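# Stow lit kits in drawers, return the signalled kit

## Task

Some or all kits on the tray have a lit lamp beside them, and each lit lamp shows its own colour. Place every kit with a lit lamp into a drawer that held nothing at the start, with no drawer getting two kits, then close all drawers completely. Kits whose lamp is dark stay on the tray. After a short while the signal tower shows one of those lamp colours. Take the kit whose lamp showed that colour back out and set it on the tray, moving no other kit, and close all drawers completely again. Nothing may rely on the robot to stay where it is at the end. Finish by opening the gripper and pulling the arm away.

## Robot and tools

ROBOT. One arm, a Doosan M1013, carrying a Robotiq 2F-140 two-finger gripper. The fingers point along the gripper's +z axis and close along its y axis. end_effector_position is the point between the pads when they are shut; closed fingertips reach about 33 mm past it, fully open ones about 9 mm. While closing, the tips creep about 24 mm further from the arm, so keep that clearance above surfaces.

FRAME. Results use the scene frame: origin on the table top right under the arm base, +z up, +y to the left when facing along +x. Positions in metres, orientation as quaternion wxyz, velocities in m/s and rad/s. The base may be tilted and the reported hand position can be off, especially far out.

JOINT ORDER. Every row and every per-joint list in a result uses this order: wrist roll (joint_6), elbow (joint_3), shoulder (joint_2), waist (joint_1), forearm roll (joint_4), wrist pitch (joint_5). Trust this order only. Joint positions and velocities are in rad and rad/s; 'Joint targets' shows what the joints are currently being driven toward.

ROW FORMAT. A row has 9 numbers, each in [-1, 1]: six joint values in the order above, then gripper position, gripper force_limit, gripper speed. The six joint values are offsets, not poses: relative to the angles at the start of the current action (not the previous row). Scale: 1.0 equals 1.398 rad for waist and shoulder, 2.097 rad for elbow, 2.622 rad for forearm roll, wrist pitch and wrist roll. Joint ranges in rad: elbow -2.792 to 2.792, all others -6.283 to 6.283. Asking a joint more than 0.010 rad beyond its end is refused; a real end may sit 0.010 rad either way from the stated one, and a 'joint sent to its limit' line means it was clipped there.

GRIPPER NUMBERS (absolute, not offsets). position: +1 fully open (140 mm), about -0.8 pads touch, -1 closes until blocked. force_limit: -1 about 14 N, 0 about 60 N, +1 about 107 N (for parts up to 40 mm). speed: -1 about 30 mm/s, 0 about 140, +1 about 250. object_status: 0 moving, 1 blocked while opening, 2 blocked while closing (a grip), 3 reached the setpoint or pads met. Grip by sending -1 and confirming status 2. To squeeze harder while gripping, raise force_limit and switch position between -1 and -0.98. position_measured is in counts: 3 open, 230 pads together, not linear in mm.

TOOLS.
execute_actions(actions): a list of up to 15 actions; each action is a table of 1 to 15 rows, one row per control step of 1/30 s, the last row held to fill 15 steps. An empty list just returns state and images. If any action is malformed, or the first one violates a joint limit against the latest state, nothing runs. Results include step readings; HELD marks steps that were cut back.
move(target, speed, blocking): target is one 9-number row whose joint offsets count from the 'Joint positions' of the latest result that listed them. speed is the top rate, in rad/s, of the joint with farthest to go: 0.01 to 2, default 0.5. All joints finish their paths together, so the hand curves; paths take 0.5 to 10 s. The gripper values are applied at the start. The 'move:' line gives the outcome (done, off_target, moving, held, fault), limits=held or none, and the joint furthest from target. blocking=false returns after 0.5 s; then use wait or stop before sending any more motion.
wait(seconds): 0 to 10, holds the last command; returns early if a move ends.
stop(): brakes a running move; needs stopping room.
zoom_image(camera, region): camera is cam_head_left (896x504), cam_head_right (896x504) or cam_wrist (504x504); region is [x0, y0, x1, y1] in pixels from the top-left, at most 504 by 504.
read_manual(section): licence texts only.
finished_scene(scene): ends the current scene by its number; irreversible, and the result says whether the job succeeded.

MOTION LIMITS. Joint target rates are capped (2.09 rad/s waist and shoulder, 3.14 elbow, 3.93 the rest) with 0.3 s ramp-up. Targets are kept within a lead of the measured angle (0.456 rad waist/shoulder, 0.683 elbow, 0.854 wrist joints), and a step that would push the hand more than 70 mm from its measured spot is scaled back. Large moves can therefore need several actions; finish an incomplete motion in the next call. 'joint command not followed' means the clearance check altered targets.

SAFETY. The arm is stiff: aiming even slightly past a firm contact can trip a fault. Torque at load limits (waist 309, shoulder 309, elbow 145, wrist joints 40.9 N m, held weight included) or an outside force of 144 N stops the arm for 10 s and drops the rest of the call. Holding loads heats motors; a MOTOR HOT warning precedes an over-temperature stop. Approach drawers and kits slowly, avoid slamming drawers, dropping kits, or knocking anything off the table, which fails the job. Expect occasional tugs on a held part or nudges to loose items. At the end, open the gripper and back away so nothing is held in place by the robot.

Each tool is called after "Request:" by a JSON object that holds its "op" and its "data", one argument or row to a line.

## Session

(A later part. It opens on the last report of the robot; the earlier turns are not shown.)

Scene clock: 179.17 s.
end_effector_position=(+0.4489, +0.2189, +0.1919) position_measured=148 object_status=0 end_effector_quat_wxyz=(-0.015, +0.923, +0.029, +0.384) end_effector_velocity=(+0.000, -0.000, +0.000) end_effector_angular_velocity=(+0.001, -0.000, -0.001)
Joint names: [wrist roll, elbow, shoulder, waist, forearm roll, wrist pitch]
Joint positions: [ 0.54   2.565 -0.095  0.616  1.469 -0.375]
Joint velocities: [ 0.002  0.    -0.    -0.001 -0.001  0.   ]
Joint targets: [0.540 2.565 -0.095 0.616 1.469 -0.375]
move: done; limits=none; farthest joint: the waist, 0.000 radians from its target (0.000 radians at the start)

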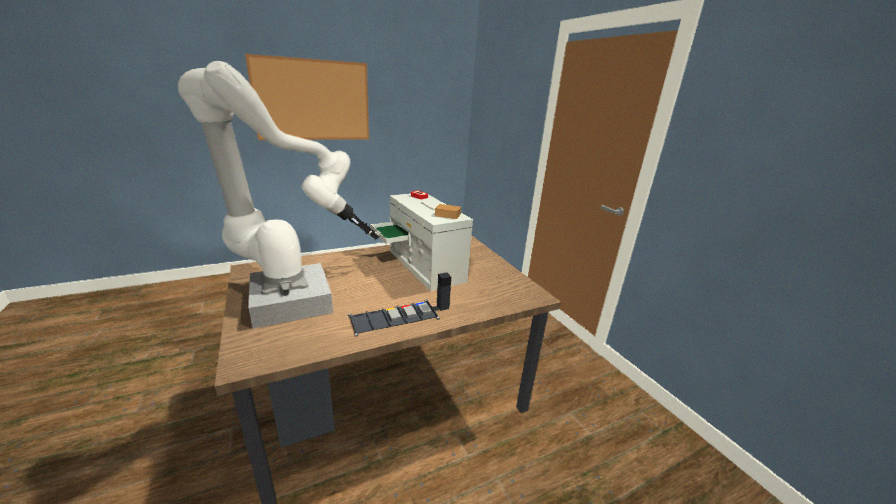

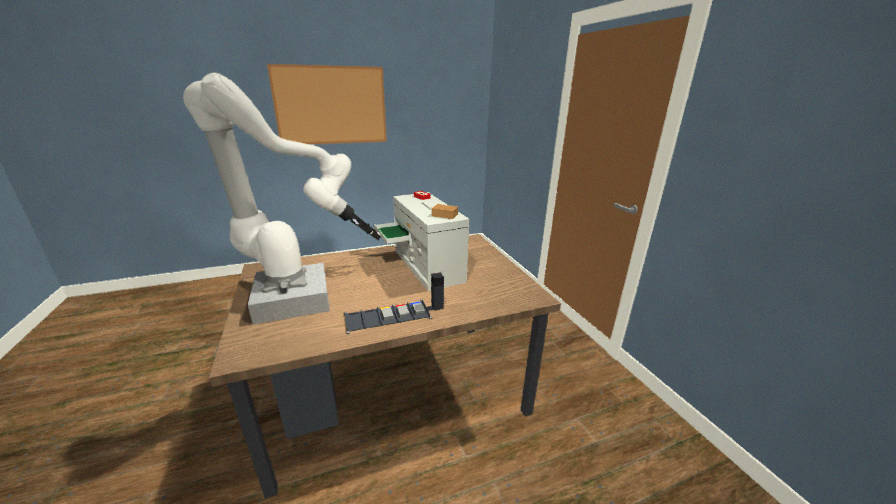

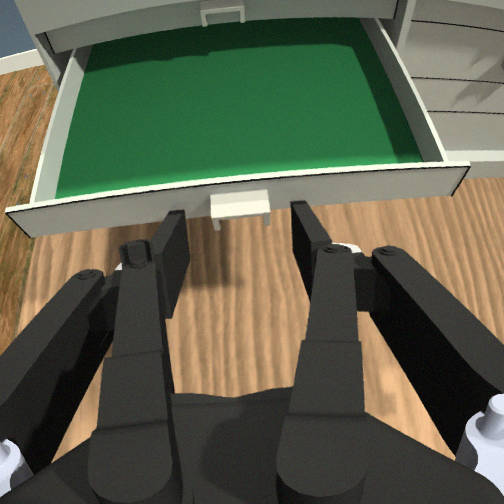

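Request:
{"op": "move", "data": {
  "target": [0,0.0072,-0.1216,0,0,0,-0.1,0,0],
  "speed": 0.6
}}

Request:
{"op": "move", "data": {
  "target": [0.193,-0.128,0.125,-0.8367,-0.5603,0.494,-0.1,0,0],
  "speed": 1.6
}}

Request:
{"op": "move", "data": {
  "target": [0,-0.1478,0.3613,0,0,-0.0745,0.4,0,0],
  "speed": 0.9
}}

Scene clock: 188.63 s.
end_effector_position=(+0.4436, +0.2162, +0.2659) position_measured=141 object_status=3 end_effector_quat_wxyz=(-0.056, +0.895, +0.013, +0.442) end_effector_velocity=(-0.000, +0.000, +0.000) end_effector_angular_velocity=(+0.003, +0.000, -0.001)
Joint names: [wrist roll, elbow, shoulder, waist, forearm roll, wrist pitch]
Joint positions: [ 0.54   2.58  -0.265  0.616  1.469 -0.375]
Joint velocities: [ 0.002  0.    -0.001  0.     0.001  0.   ]
Joint targets: [0.540 2.580 -0.265 0.616 1.469 -0.375]
move: done; limits=none; farthest joint: the waist, 0.000 radians from its target (0.000 radians at the start)

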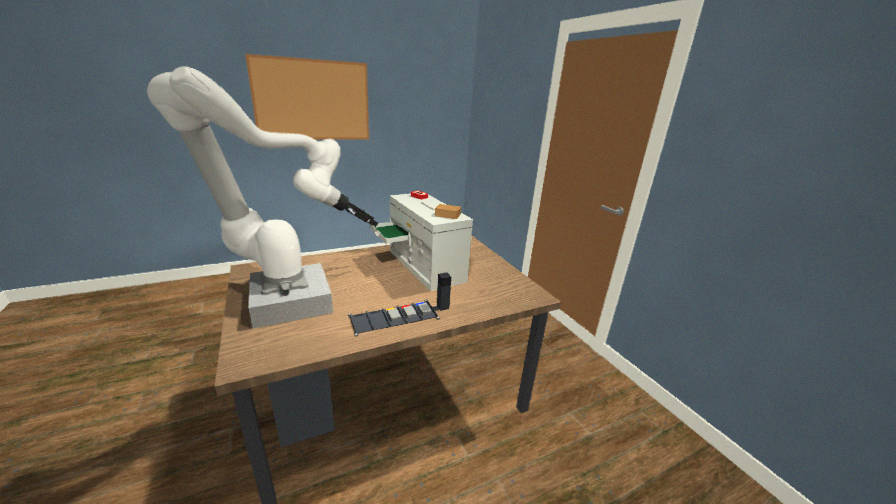

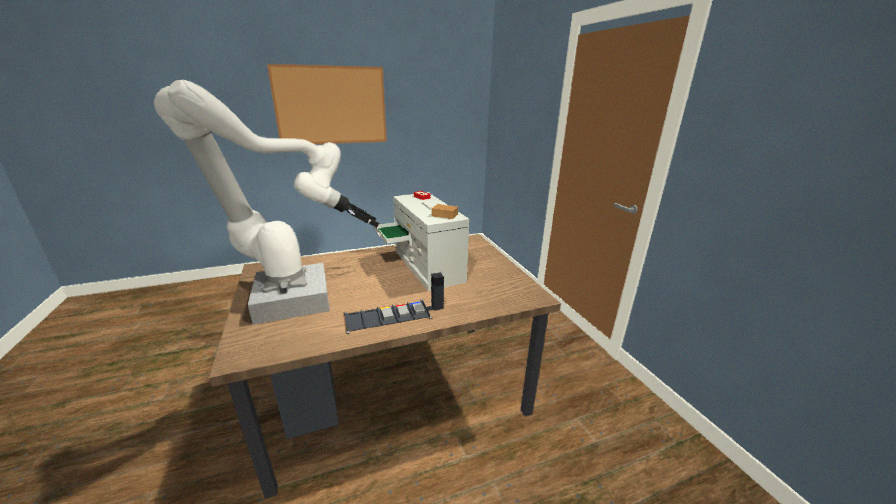

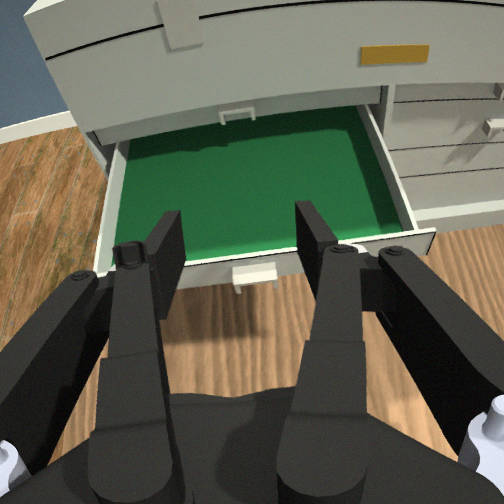

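Scene clock: 190.47 s.
end_effector_position=(+0.3507, -0.1705, +0.1985) position_measured=141 object_status=3 end_effector_quat_wxyz=(+0.007, +1.000, -0.009, +0.001) end_effector_velocity=(-0.000, -0.001, +0.000) end_effector_angular_velocity=(-0.001, +0.001, -0.001)
Joint names: [wrist roll, elbow, shoulder, waist, forearm roll, wrist pitch]
Joint positions: [ 1.046  2.311 -0.09  -0.554 -0.     0.92 ]
Joint velocities: [ 0.001 -0.    -0.    -0.001 -0.002  0.   ]
Joint targets: [1.046 2.311 -0.090 -0.554 -0.000 0.920]
move: done; limits=none; farthest joint: the waist, 0.000 radians from its target (1.170 radians at the start)

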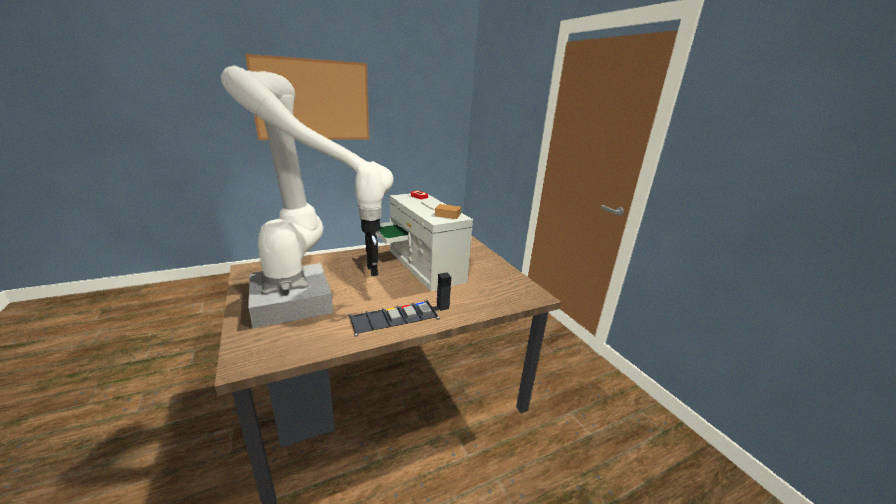

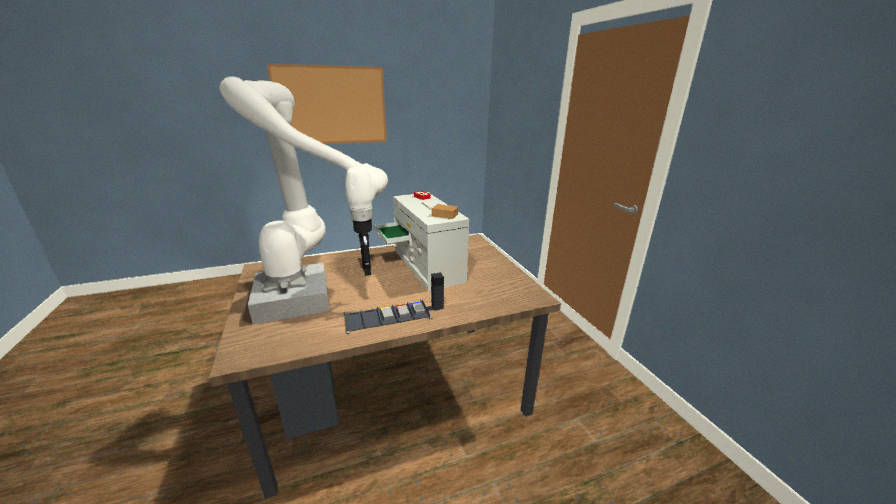

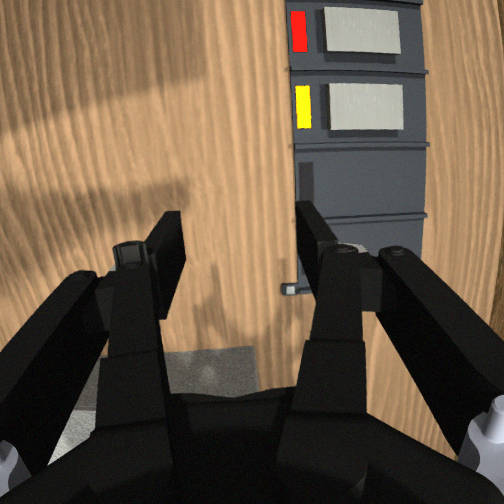

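Scene clock: 191.57 s.
end_effector_position=(+0.5492, -0.2923, +0.0707) position_measured=78 object_status=3 end_effector_quat_wxyz=(+0.007, +1.000, -0.009, +0.001) end_effector_velocity=(-0.000, -0.000, -0.001) end_effector_angular_velocity=(+0.000, +0.002, +0.003)
Joint names: [wrist roll, elbow, shoulder, waist, forearm roll, wrist pitch]
Joint positions: [ 1.046  2.002  0.415 -0.554 -0.     0.724]
Joint velocities: [-0.002 -0.     0.002 -0.    -0.001  0.   ]
Joint targets: [1.046 2.001 0.415 -0.554 -0.000 0.724]
move: done; limits=none; farthest joint: the waist, 0.000 radians from its target (0.000 radians at the start)

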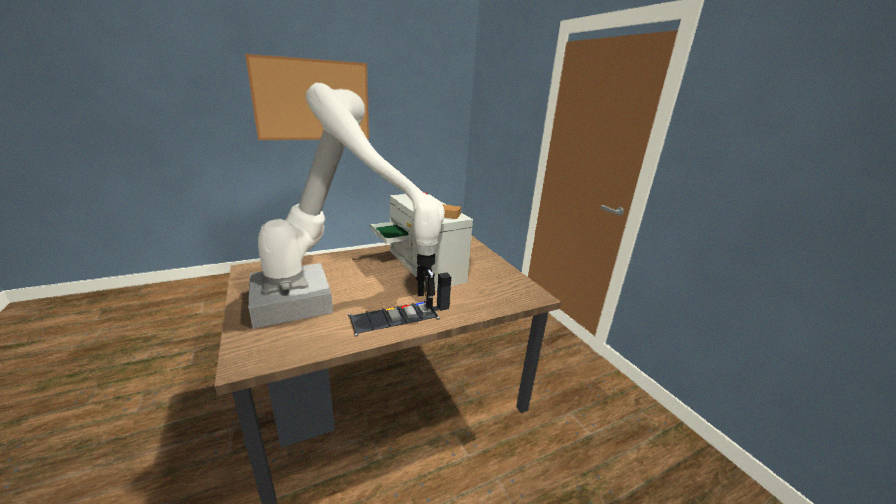

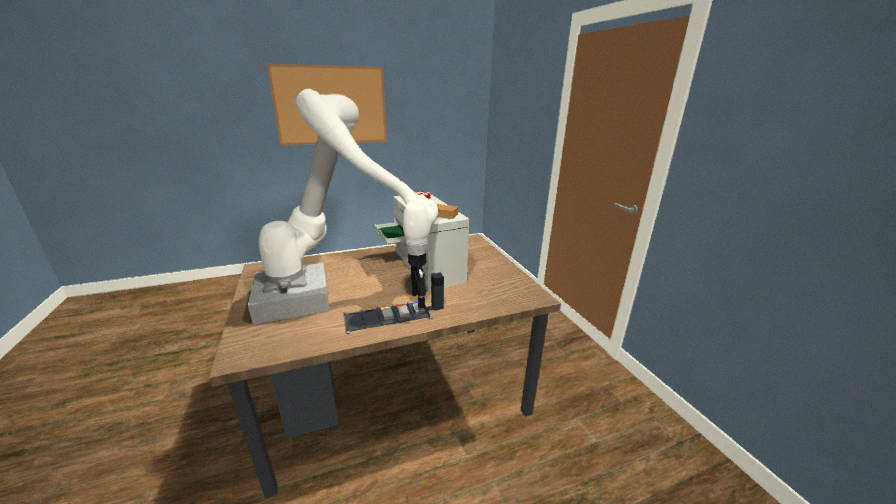

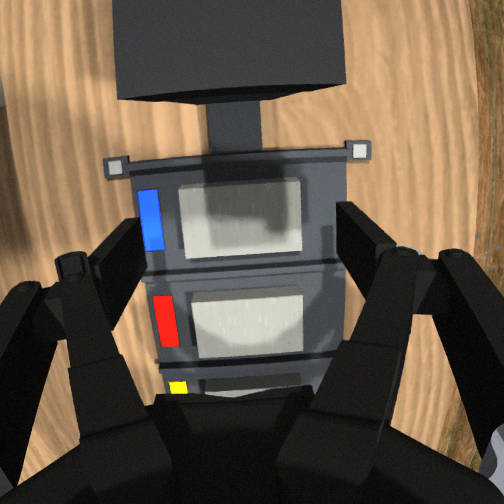

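Request:
{"op": "move", "data": {
  "target": [0,0.0067,0.0328,-0.001,0,-0.0227,0.4,0,0],
  "speed": 0.2
}}

Request:
{"op": "move", "data": {
  "target": [0,0,0,0,0,0,-1,0,0]
}}

Request:
{"op": "move", "data": {
  "target": [0,-0.0067,-0.0328,0,0,0.0227,-1,0,0],
  "speed": 0.3
}}

Scene clock: 204.07 s.
end_effector_position=(+0.5495, -0.2925, +0.0684) position_measured=78 object_status=3 end_effector_quat_wxyz=(+0.007, +1.000, -0.009, +0.001) end_effector_velocity=(-0.001, +0.000, -0.000) end_effector_angular_velocity=(+0.000, +0.002, +0.002)
Joint names: [wrist roll, elbow, shoulder, waist, forearm roll, wrist pitch]
Joint positions: [ 1.046  2.002  0.418 -0.554  0.     0.72 ]
Joint velocities: [-0.001  0.     0.     0.    -0.001  0.002]
Joint targets: [1.046 2.002 0.418 -0.554 0.000 0.720]
FORCE FAULT: contact force on the arm reached its limit, and the arm stopped for 10 seconds. The contact can be on any part of the arm, not only on its tool. That time counts as 20 of the actions that you can send in this scene. The arm's remaining commands of this call were not run. The arm holds still and accepts commands again. Move the arm away from the contact; if what it grips holds it there, let go first. Pushing or pulling that hard again can fault the arm again.
move: fault; limits=none; farthest joint: the wrist pitch, 0.055 radians from its target (0.060 radians at the start)

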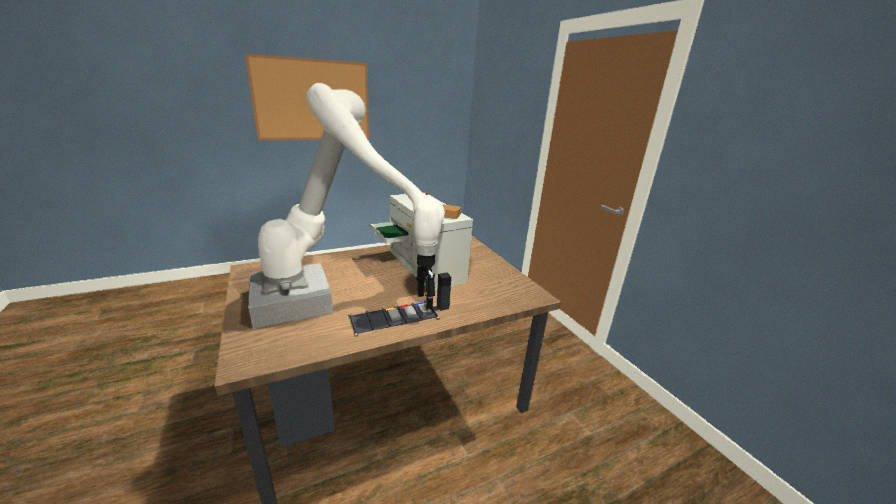

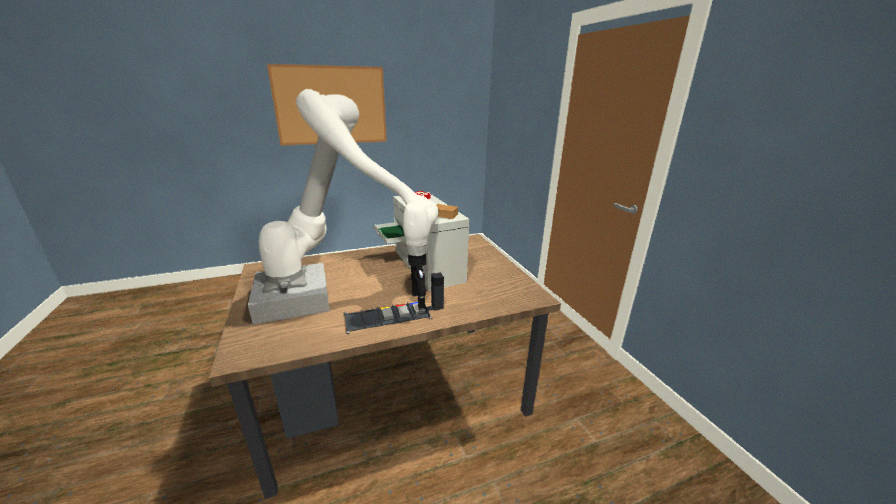

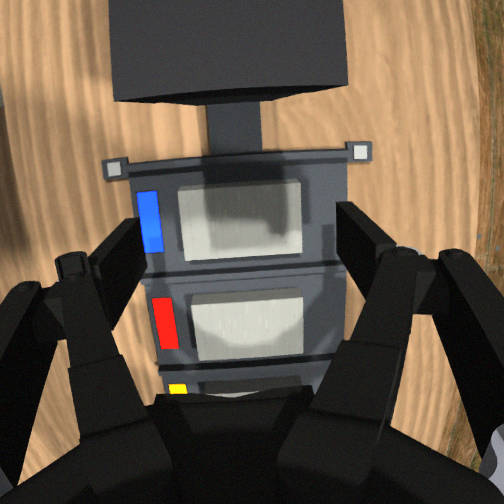

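not run: a fault stop came before this call.

not run: a fault stop came before this call.

Request:
{"op": "move", "data": {
  "target": [0,0.1474,-0.3634,0,0,0.0763,0.4,0,0],
  "speed": 0.9
}}

Request:
{"op": "move", "data": {
  "target": [-0.6,0,0,0,0.6,-0.351,0.4,0,0],
  "speed": 2
}}

Request:
{"op": "move", "data": {
  "target": [-0.5982,0,0,0,0.5982,-0.351,0.4,0,0],
  "speed": 2
}}

Request:
{"op": "move", "data": {
  "target": [0,-0.1476,0.3613,-0.001,0,0.0745,0.4,0,0],
  "speed": 0.9
}}

Scene clock: 212.73 s.
end_effector_position=(+0.3507, -0.1704, +0.1985) position_measured=78 object_status=3 end_effector_quat_wxyz=(+0.007, +1.000, -0.009, +0.001) end_effector_velocity=(-0.001, +0.001, +0.000) end_effector_angular_velocity=(+0.001, -0.000, -0.000)
Joint names: [wrist roll, elbow, shoulder, waist, forearm roll, wrist pitch]
Joint positions: [ 1.046  2.311 -0.09  -0.554  0.     0.92 ]
Joint velocities: [-0.     0.001 -0.002  0.     0.001  0.001]
Joint targets: [1.046 2.311 -0.090 -0.554 0.000 0.920]
move: done; limits=none; farthest joint: the shoulder, 0.001 radians from its target (0.508 radians at the start)

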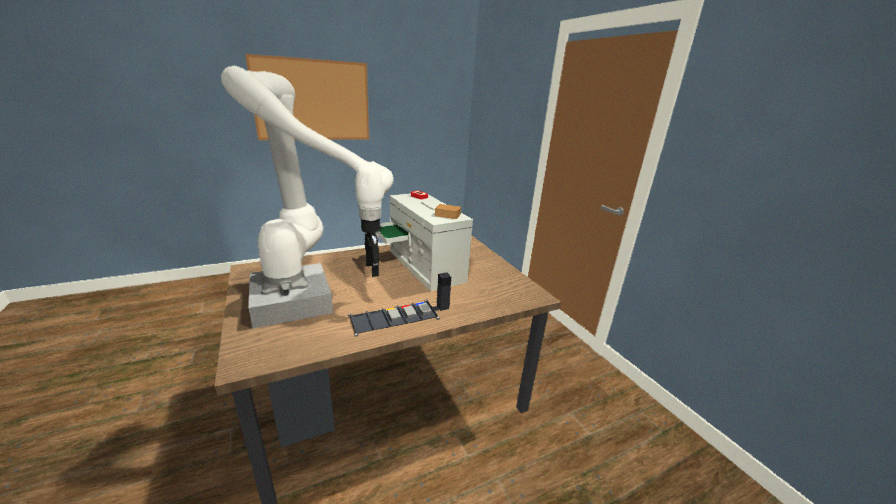

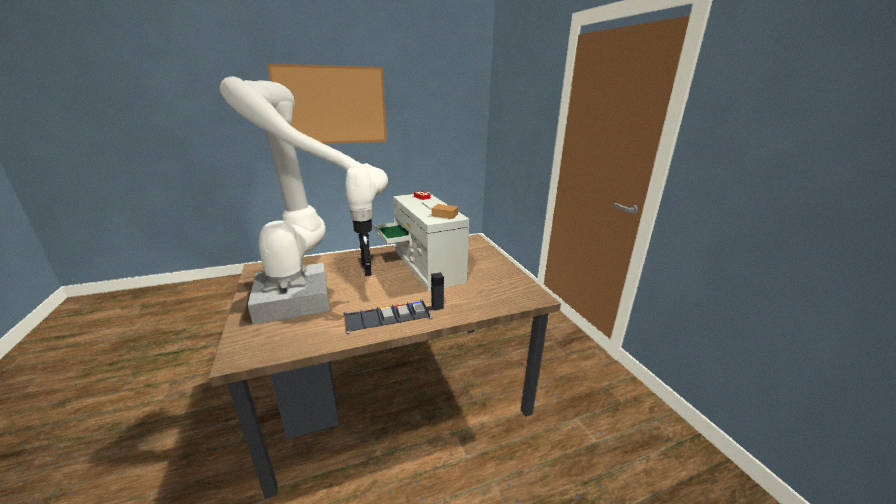

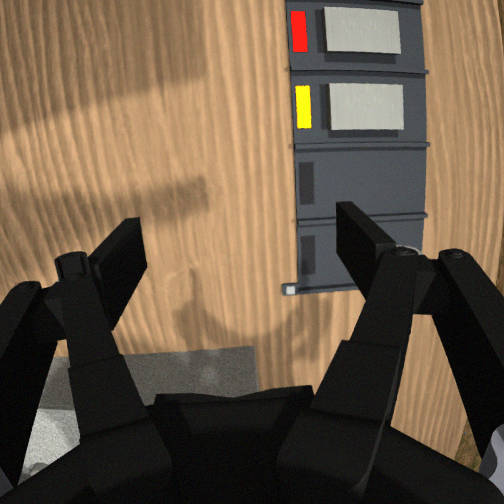

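Scene clock: 214.27 s.
end_effector_position=(+0.5768, -0.3056, +0.3318) position_measured=78 object_status=3 end_effector_quat_wxyz=(+0.233, +0.894, -0.006, +0.383) end_effector_velocity=(-0.000, -0.000, +0.000) end_effector_angular_velocity=(+0.001, -0.001, -0.002)
Joint names: [wrist roll, elbow, shoulder, waist, forearm roll, wrist pitch]
Joint positions: [-0.527  2.311 -0.09  -0.554  1.573 -0.   ]
Joint velocities: [ 0.001  0.    -0.    -0.     0.001 -0.001]
Joint targets: [-0.527 2.311 -0.090 -0.554 1.573 -0.000]
move: done; limits=none; farthest joint: the waist, 0.000 radians from its target (0.000 radians at the start)

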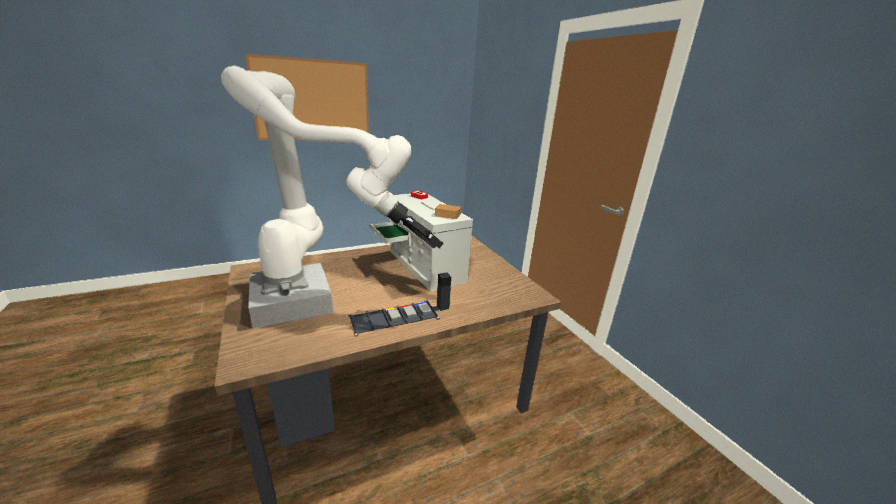

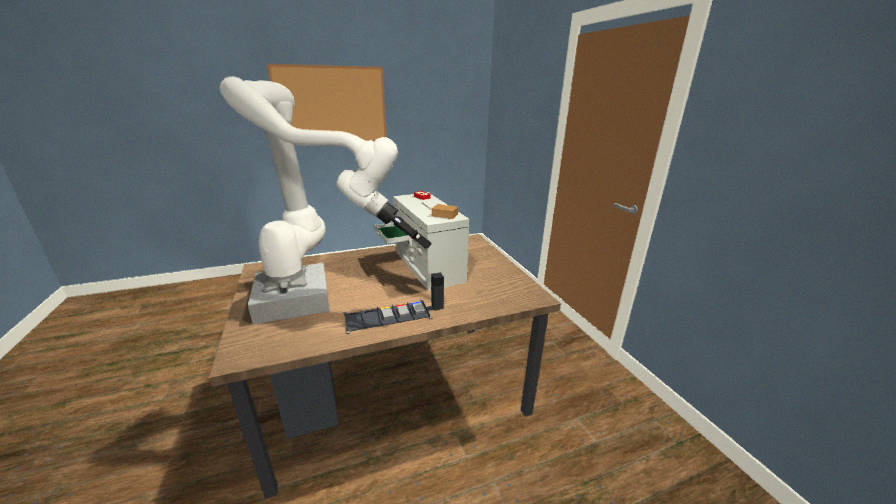

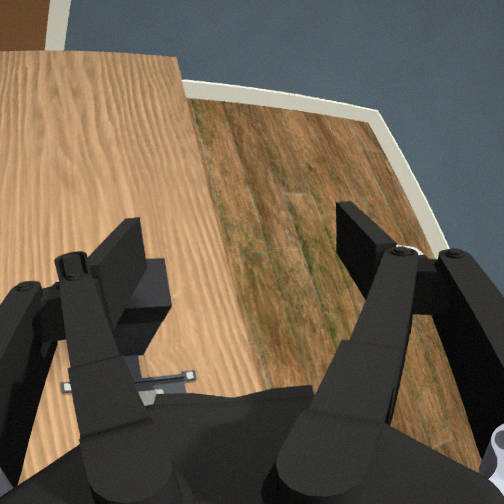

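Scene clock: 215.83 s.
end_effector_position=(+0.3505, -0.1705, +0.1985) position_measured=78 object_status=3 end_effector_quat_wxyz=(+0.007, +1.000, -0.010, +0.001) end_effector_velocity=(-0.000, +0.000, +0.000) end_effector_angular_velocity=(+0.001, +0.001, -0.000)
Joint names: [wrist roll, elbow, shoulder, waist, forearm roll, wrist pitch]
Joint positions: [-2.095  2.311 -0.09  -0.554  3.141 -0.92 ]
Joint velocities: [ 0.    -0.    -0.    -0.     0.    -0.001]
Joint targets: [-2.095 2.311 -0.090 -0.554 3.141 -0.920]
move: done; limits=none; farthest joint: the waist, 0.000 radians from its target (0.000 radians at the start)

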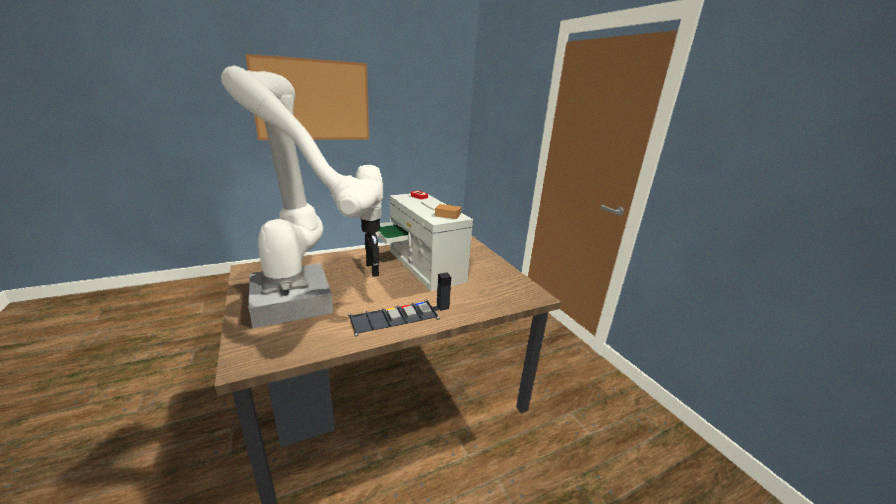

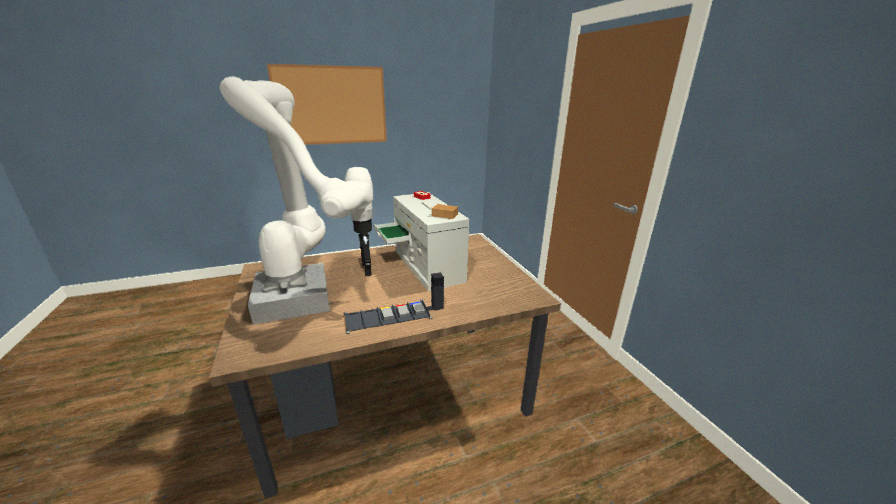

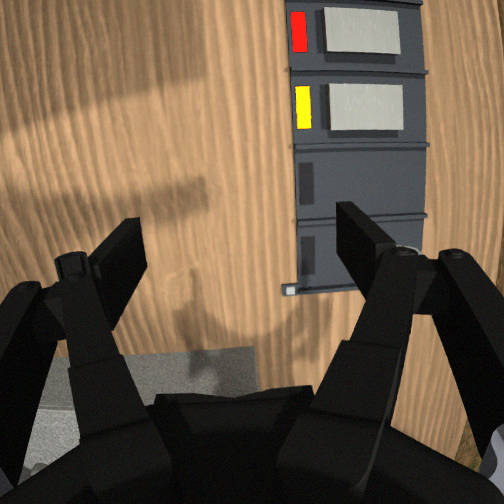

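Scene clock: 216.93 s.
end_effector_position=(+0.5483, -0.2929, +0.0704) position_measured=78 object_status=3 end_effector_quat_wxyz=(+0.007, +1.000, -0.010, +0.001) end_effector_velocity=(+0.000, -0.000, -0.001) end_effector_angular_velocity=(+0.001, +0.000, -0.001)
Joint names: [wrist roll, elbow, shoulder, waist, forearm roll, wrist pitch]
Joint positions: [-2.095  2.002  0.415 -0.555  3.141 -0.725]
Joint velocities: [ 0.001 -0.001  0.002 -0.     0.     0.001]
Joint targets: [-2.095 2.002 0.416 -0.555 3.141 -0.725]
move: done; limits=none; farthest joint: the waist, 0.000 radians from its target (0.002 radians at the start)

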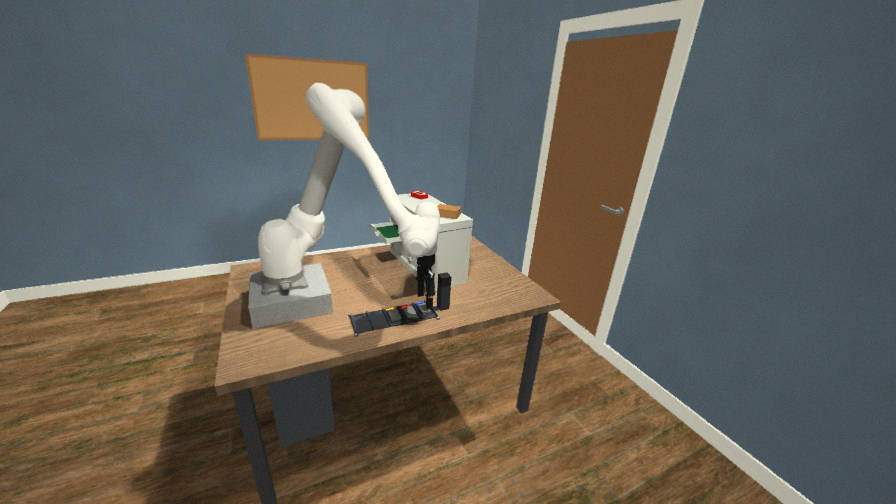

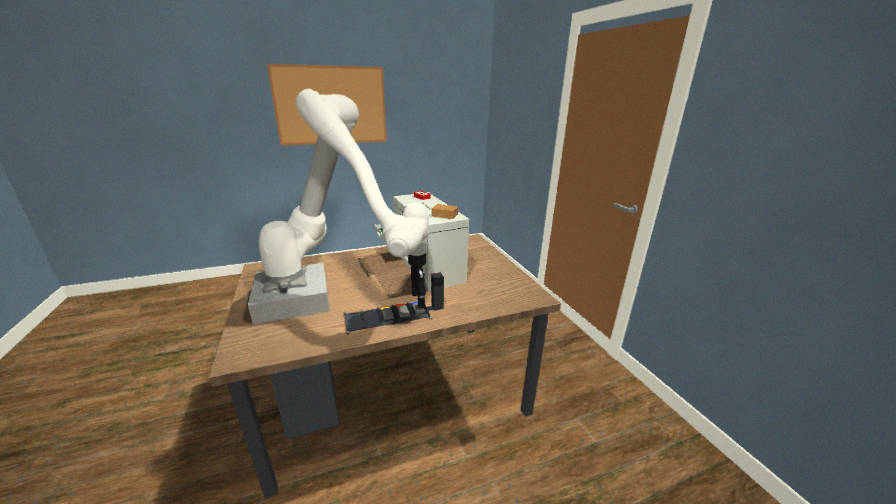

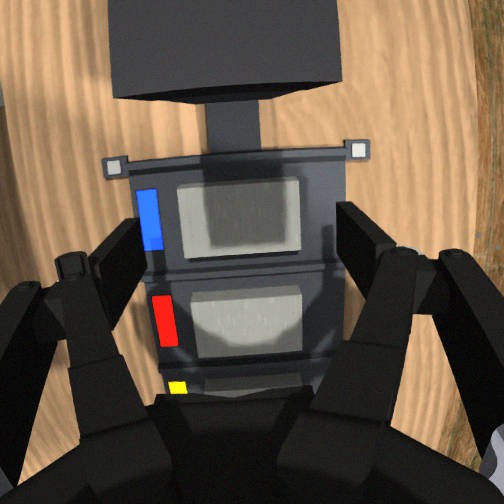

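Request:
{"op": "move", "data": {
  "target": [0,0.0066,0.0326,0,0,0.0228,0.4,0,0],
  "speed": 0.15
}}

Request:
{"op": "move", "data": {
  "target": [0,0,0,0,0,0,-1,0,0]
}}

Request:
{"op": "move", "data": {
  "target": [0,-0.0066,-0.0326,0,0,-0.0228,-1,0,0],
  "speed": 0.3
}}

Scene clock: 219.73 s.
end_effector_position=(+0.5485, -0.2934, +0.0372) position_measured=78 object_status=3 end_effector_quat_wxyz=(+0.007, +1.000, -0.010, +0.001) end_effector_velocity=(+0.000, -0.000, -0.000) end_effector_angular_velocity=(-0.001, -0.001, +0.001)
Joint names: [wrist roll, elbow, shoulder, waist, forearm roll, wrist pitch]
Joint positions: [-2.095  2.016  0.461 -0.555  3.141 -0.665]
Joint velocities: [-0.001  0.     0.    -0.    -0.     0.002]
Joint targets: [-2.095 2.016 0.461 -0.555 3.141 -0.665]
move: done; limits=none; farthest joint: the waist, 0.000 radians from its target (0.000 radians at the start)

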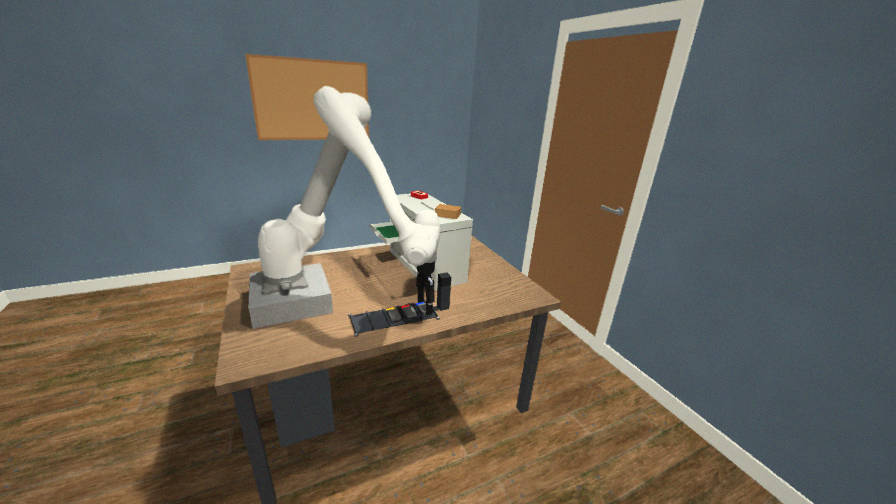

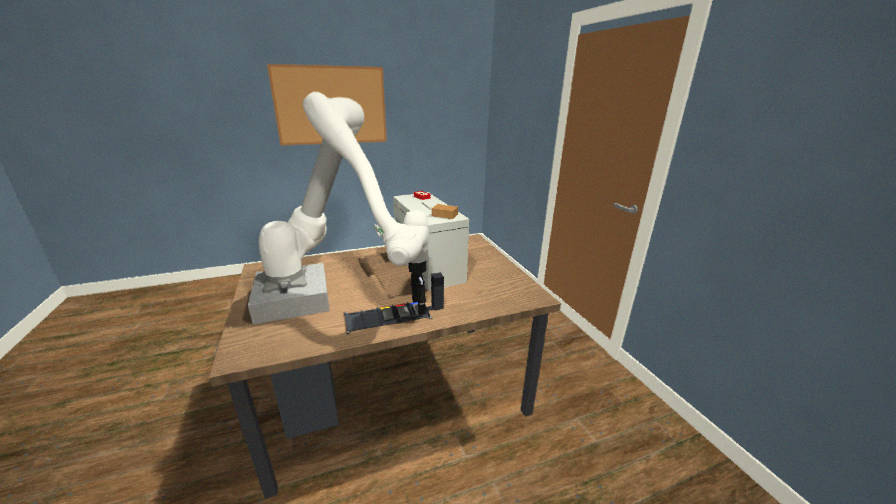

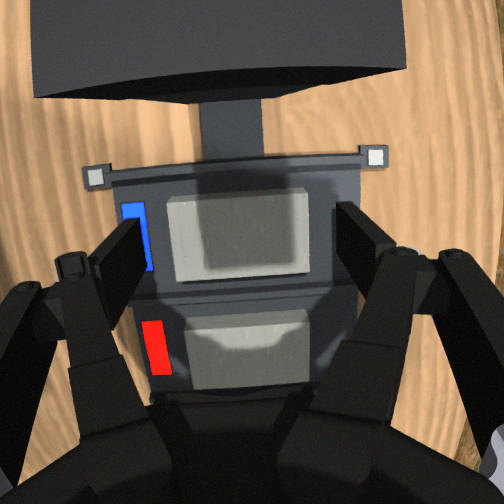

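Scene clock: 220.23 s.
end_effector_position=(+0.5485, -0.2935, +0.0373) position_measured=132 object_status=2 end_effector_quat_wxyz=(+0.007, +1.000, -0.010, +0.001) end_effector_velocity=(+0.001, +0.000, +0.000) end_effector_angular_velocity=(+0.000, -0.002, -0.002)
Joint names: [wrist roll, elbow, shoulder, waist, forearm roll, wrist pitch]
Joint positions: [-2.095  2.016  0.461 -0.555  3.141 -0.665]
Joint velocities: [ 0.001 -0.    -0.001  0.     0.002  0.001]
Joint targets: [-2.095 2.016 0.461 -0.555 3.141 -0.665]
move: done; limits=none; farthest joint: the waist, 0.000 radians from its target (0.000 radians at the start)

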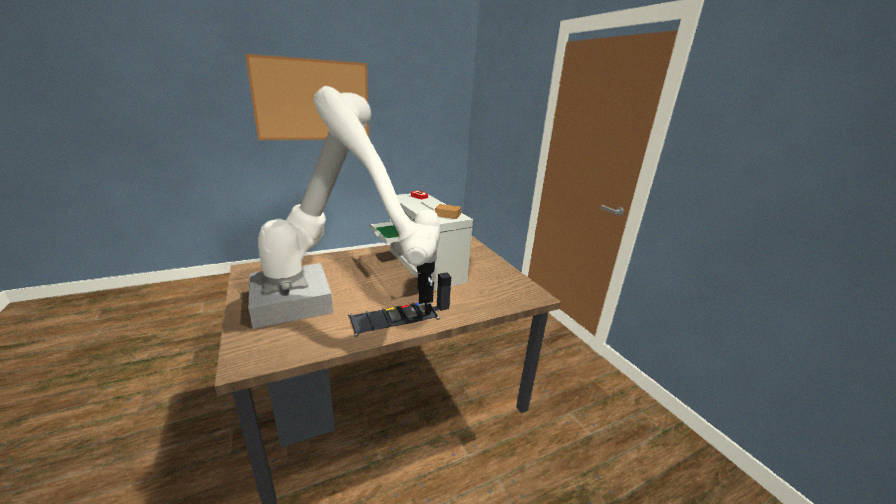

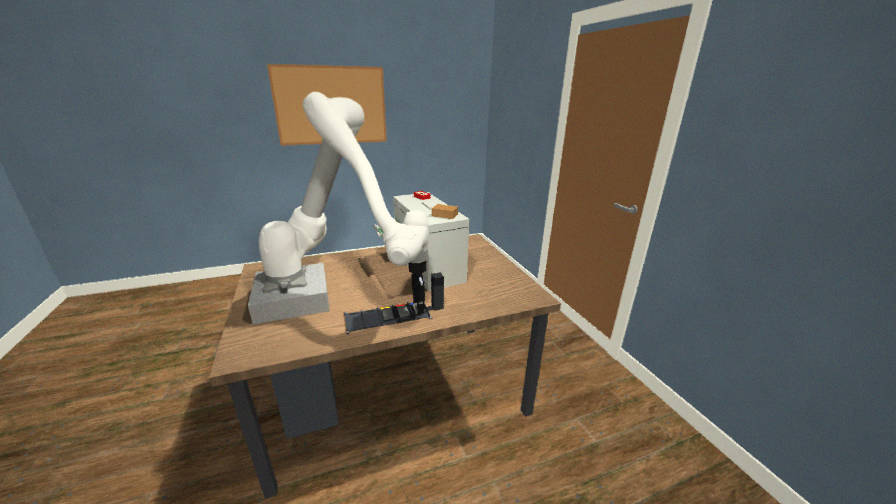

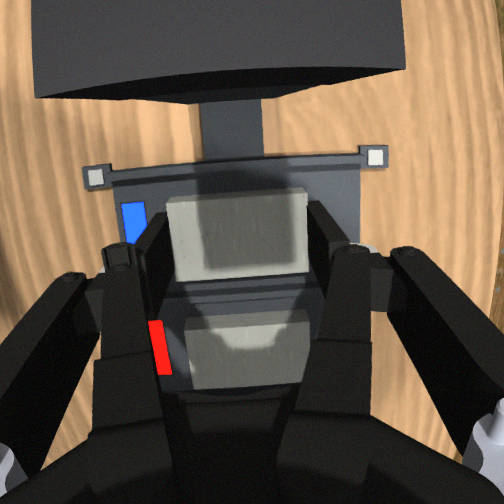

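Scene clock: 221.00 s.
end_effector_position=(+0.5483, -0.2929, +0.0705) position_measured=132 object_status=2 end_effector_quat_wxyz=(+0.007, +1.000, -0.010, +0.001) end_effector_velocity=(+0.000, +0.000, +0.000) end_effector_angular_velocity=(+0.000, -0.001, -0.001)
Joint names: [wrist roll, elbow, shoulder, waist, forearm roll, wrist pitch]
Joint positions: [-2.095  2.002  0.415 -0.555  3.141 -0.725]
Joint velocities: [ 0.    -0.    -0.001  0.     0.001  0.   ]
Joint targets: [-2.095 2.002 0.415 -0.555 3.141 -0.725]
move: done; limits=none; farthest joint: the waist, 0.000 radians from its target (0.000 radians at the start)

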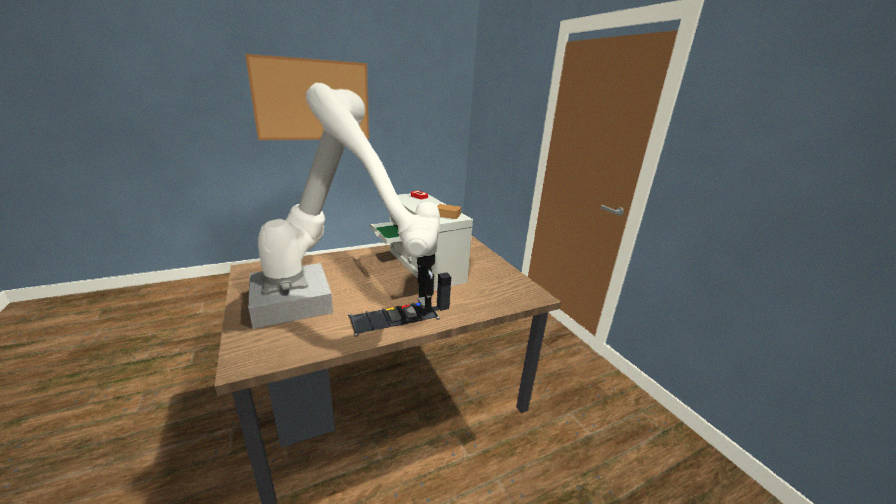

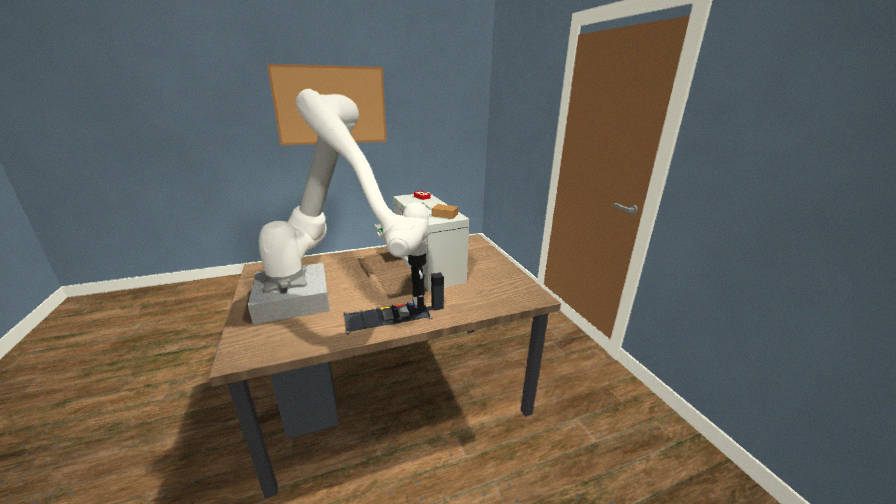

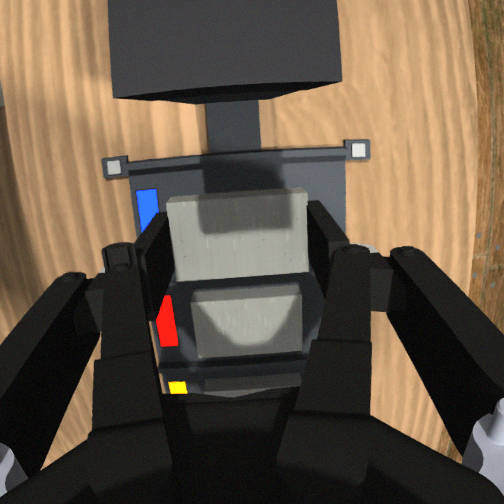

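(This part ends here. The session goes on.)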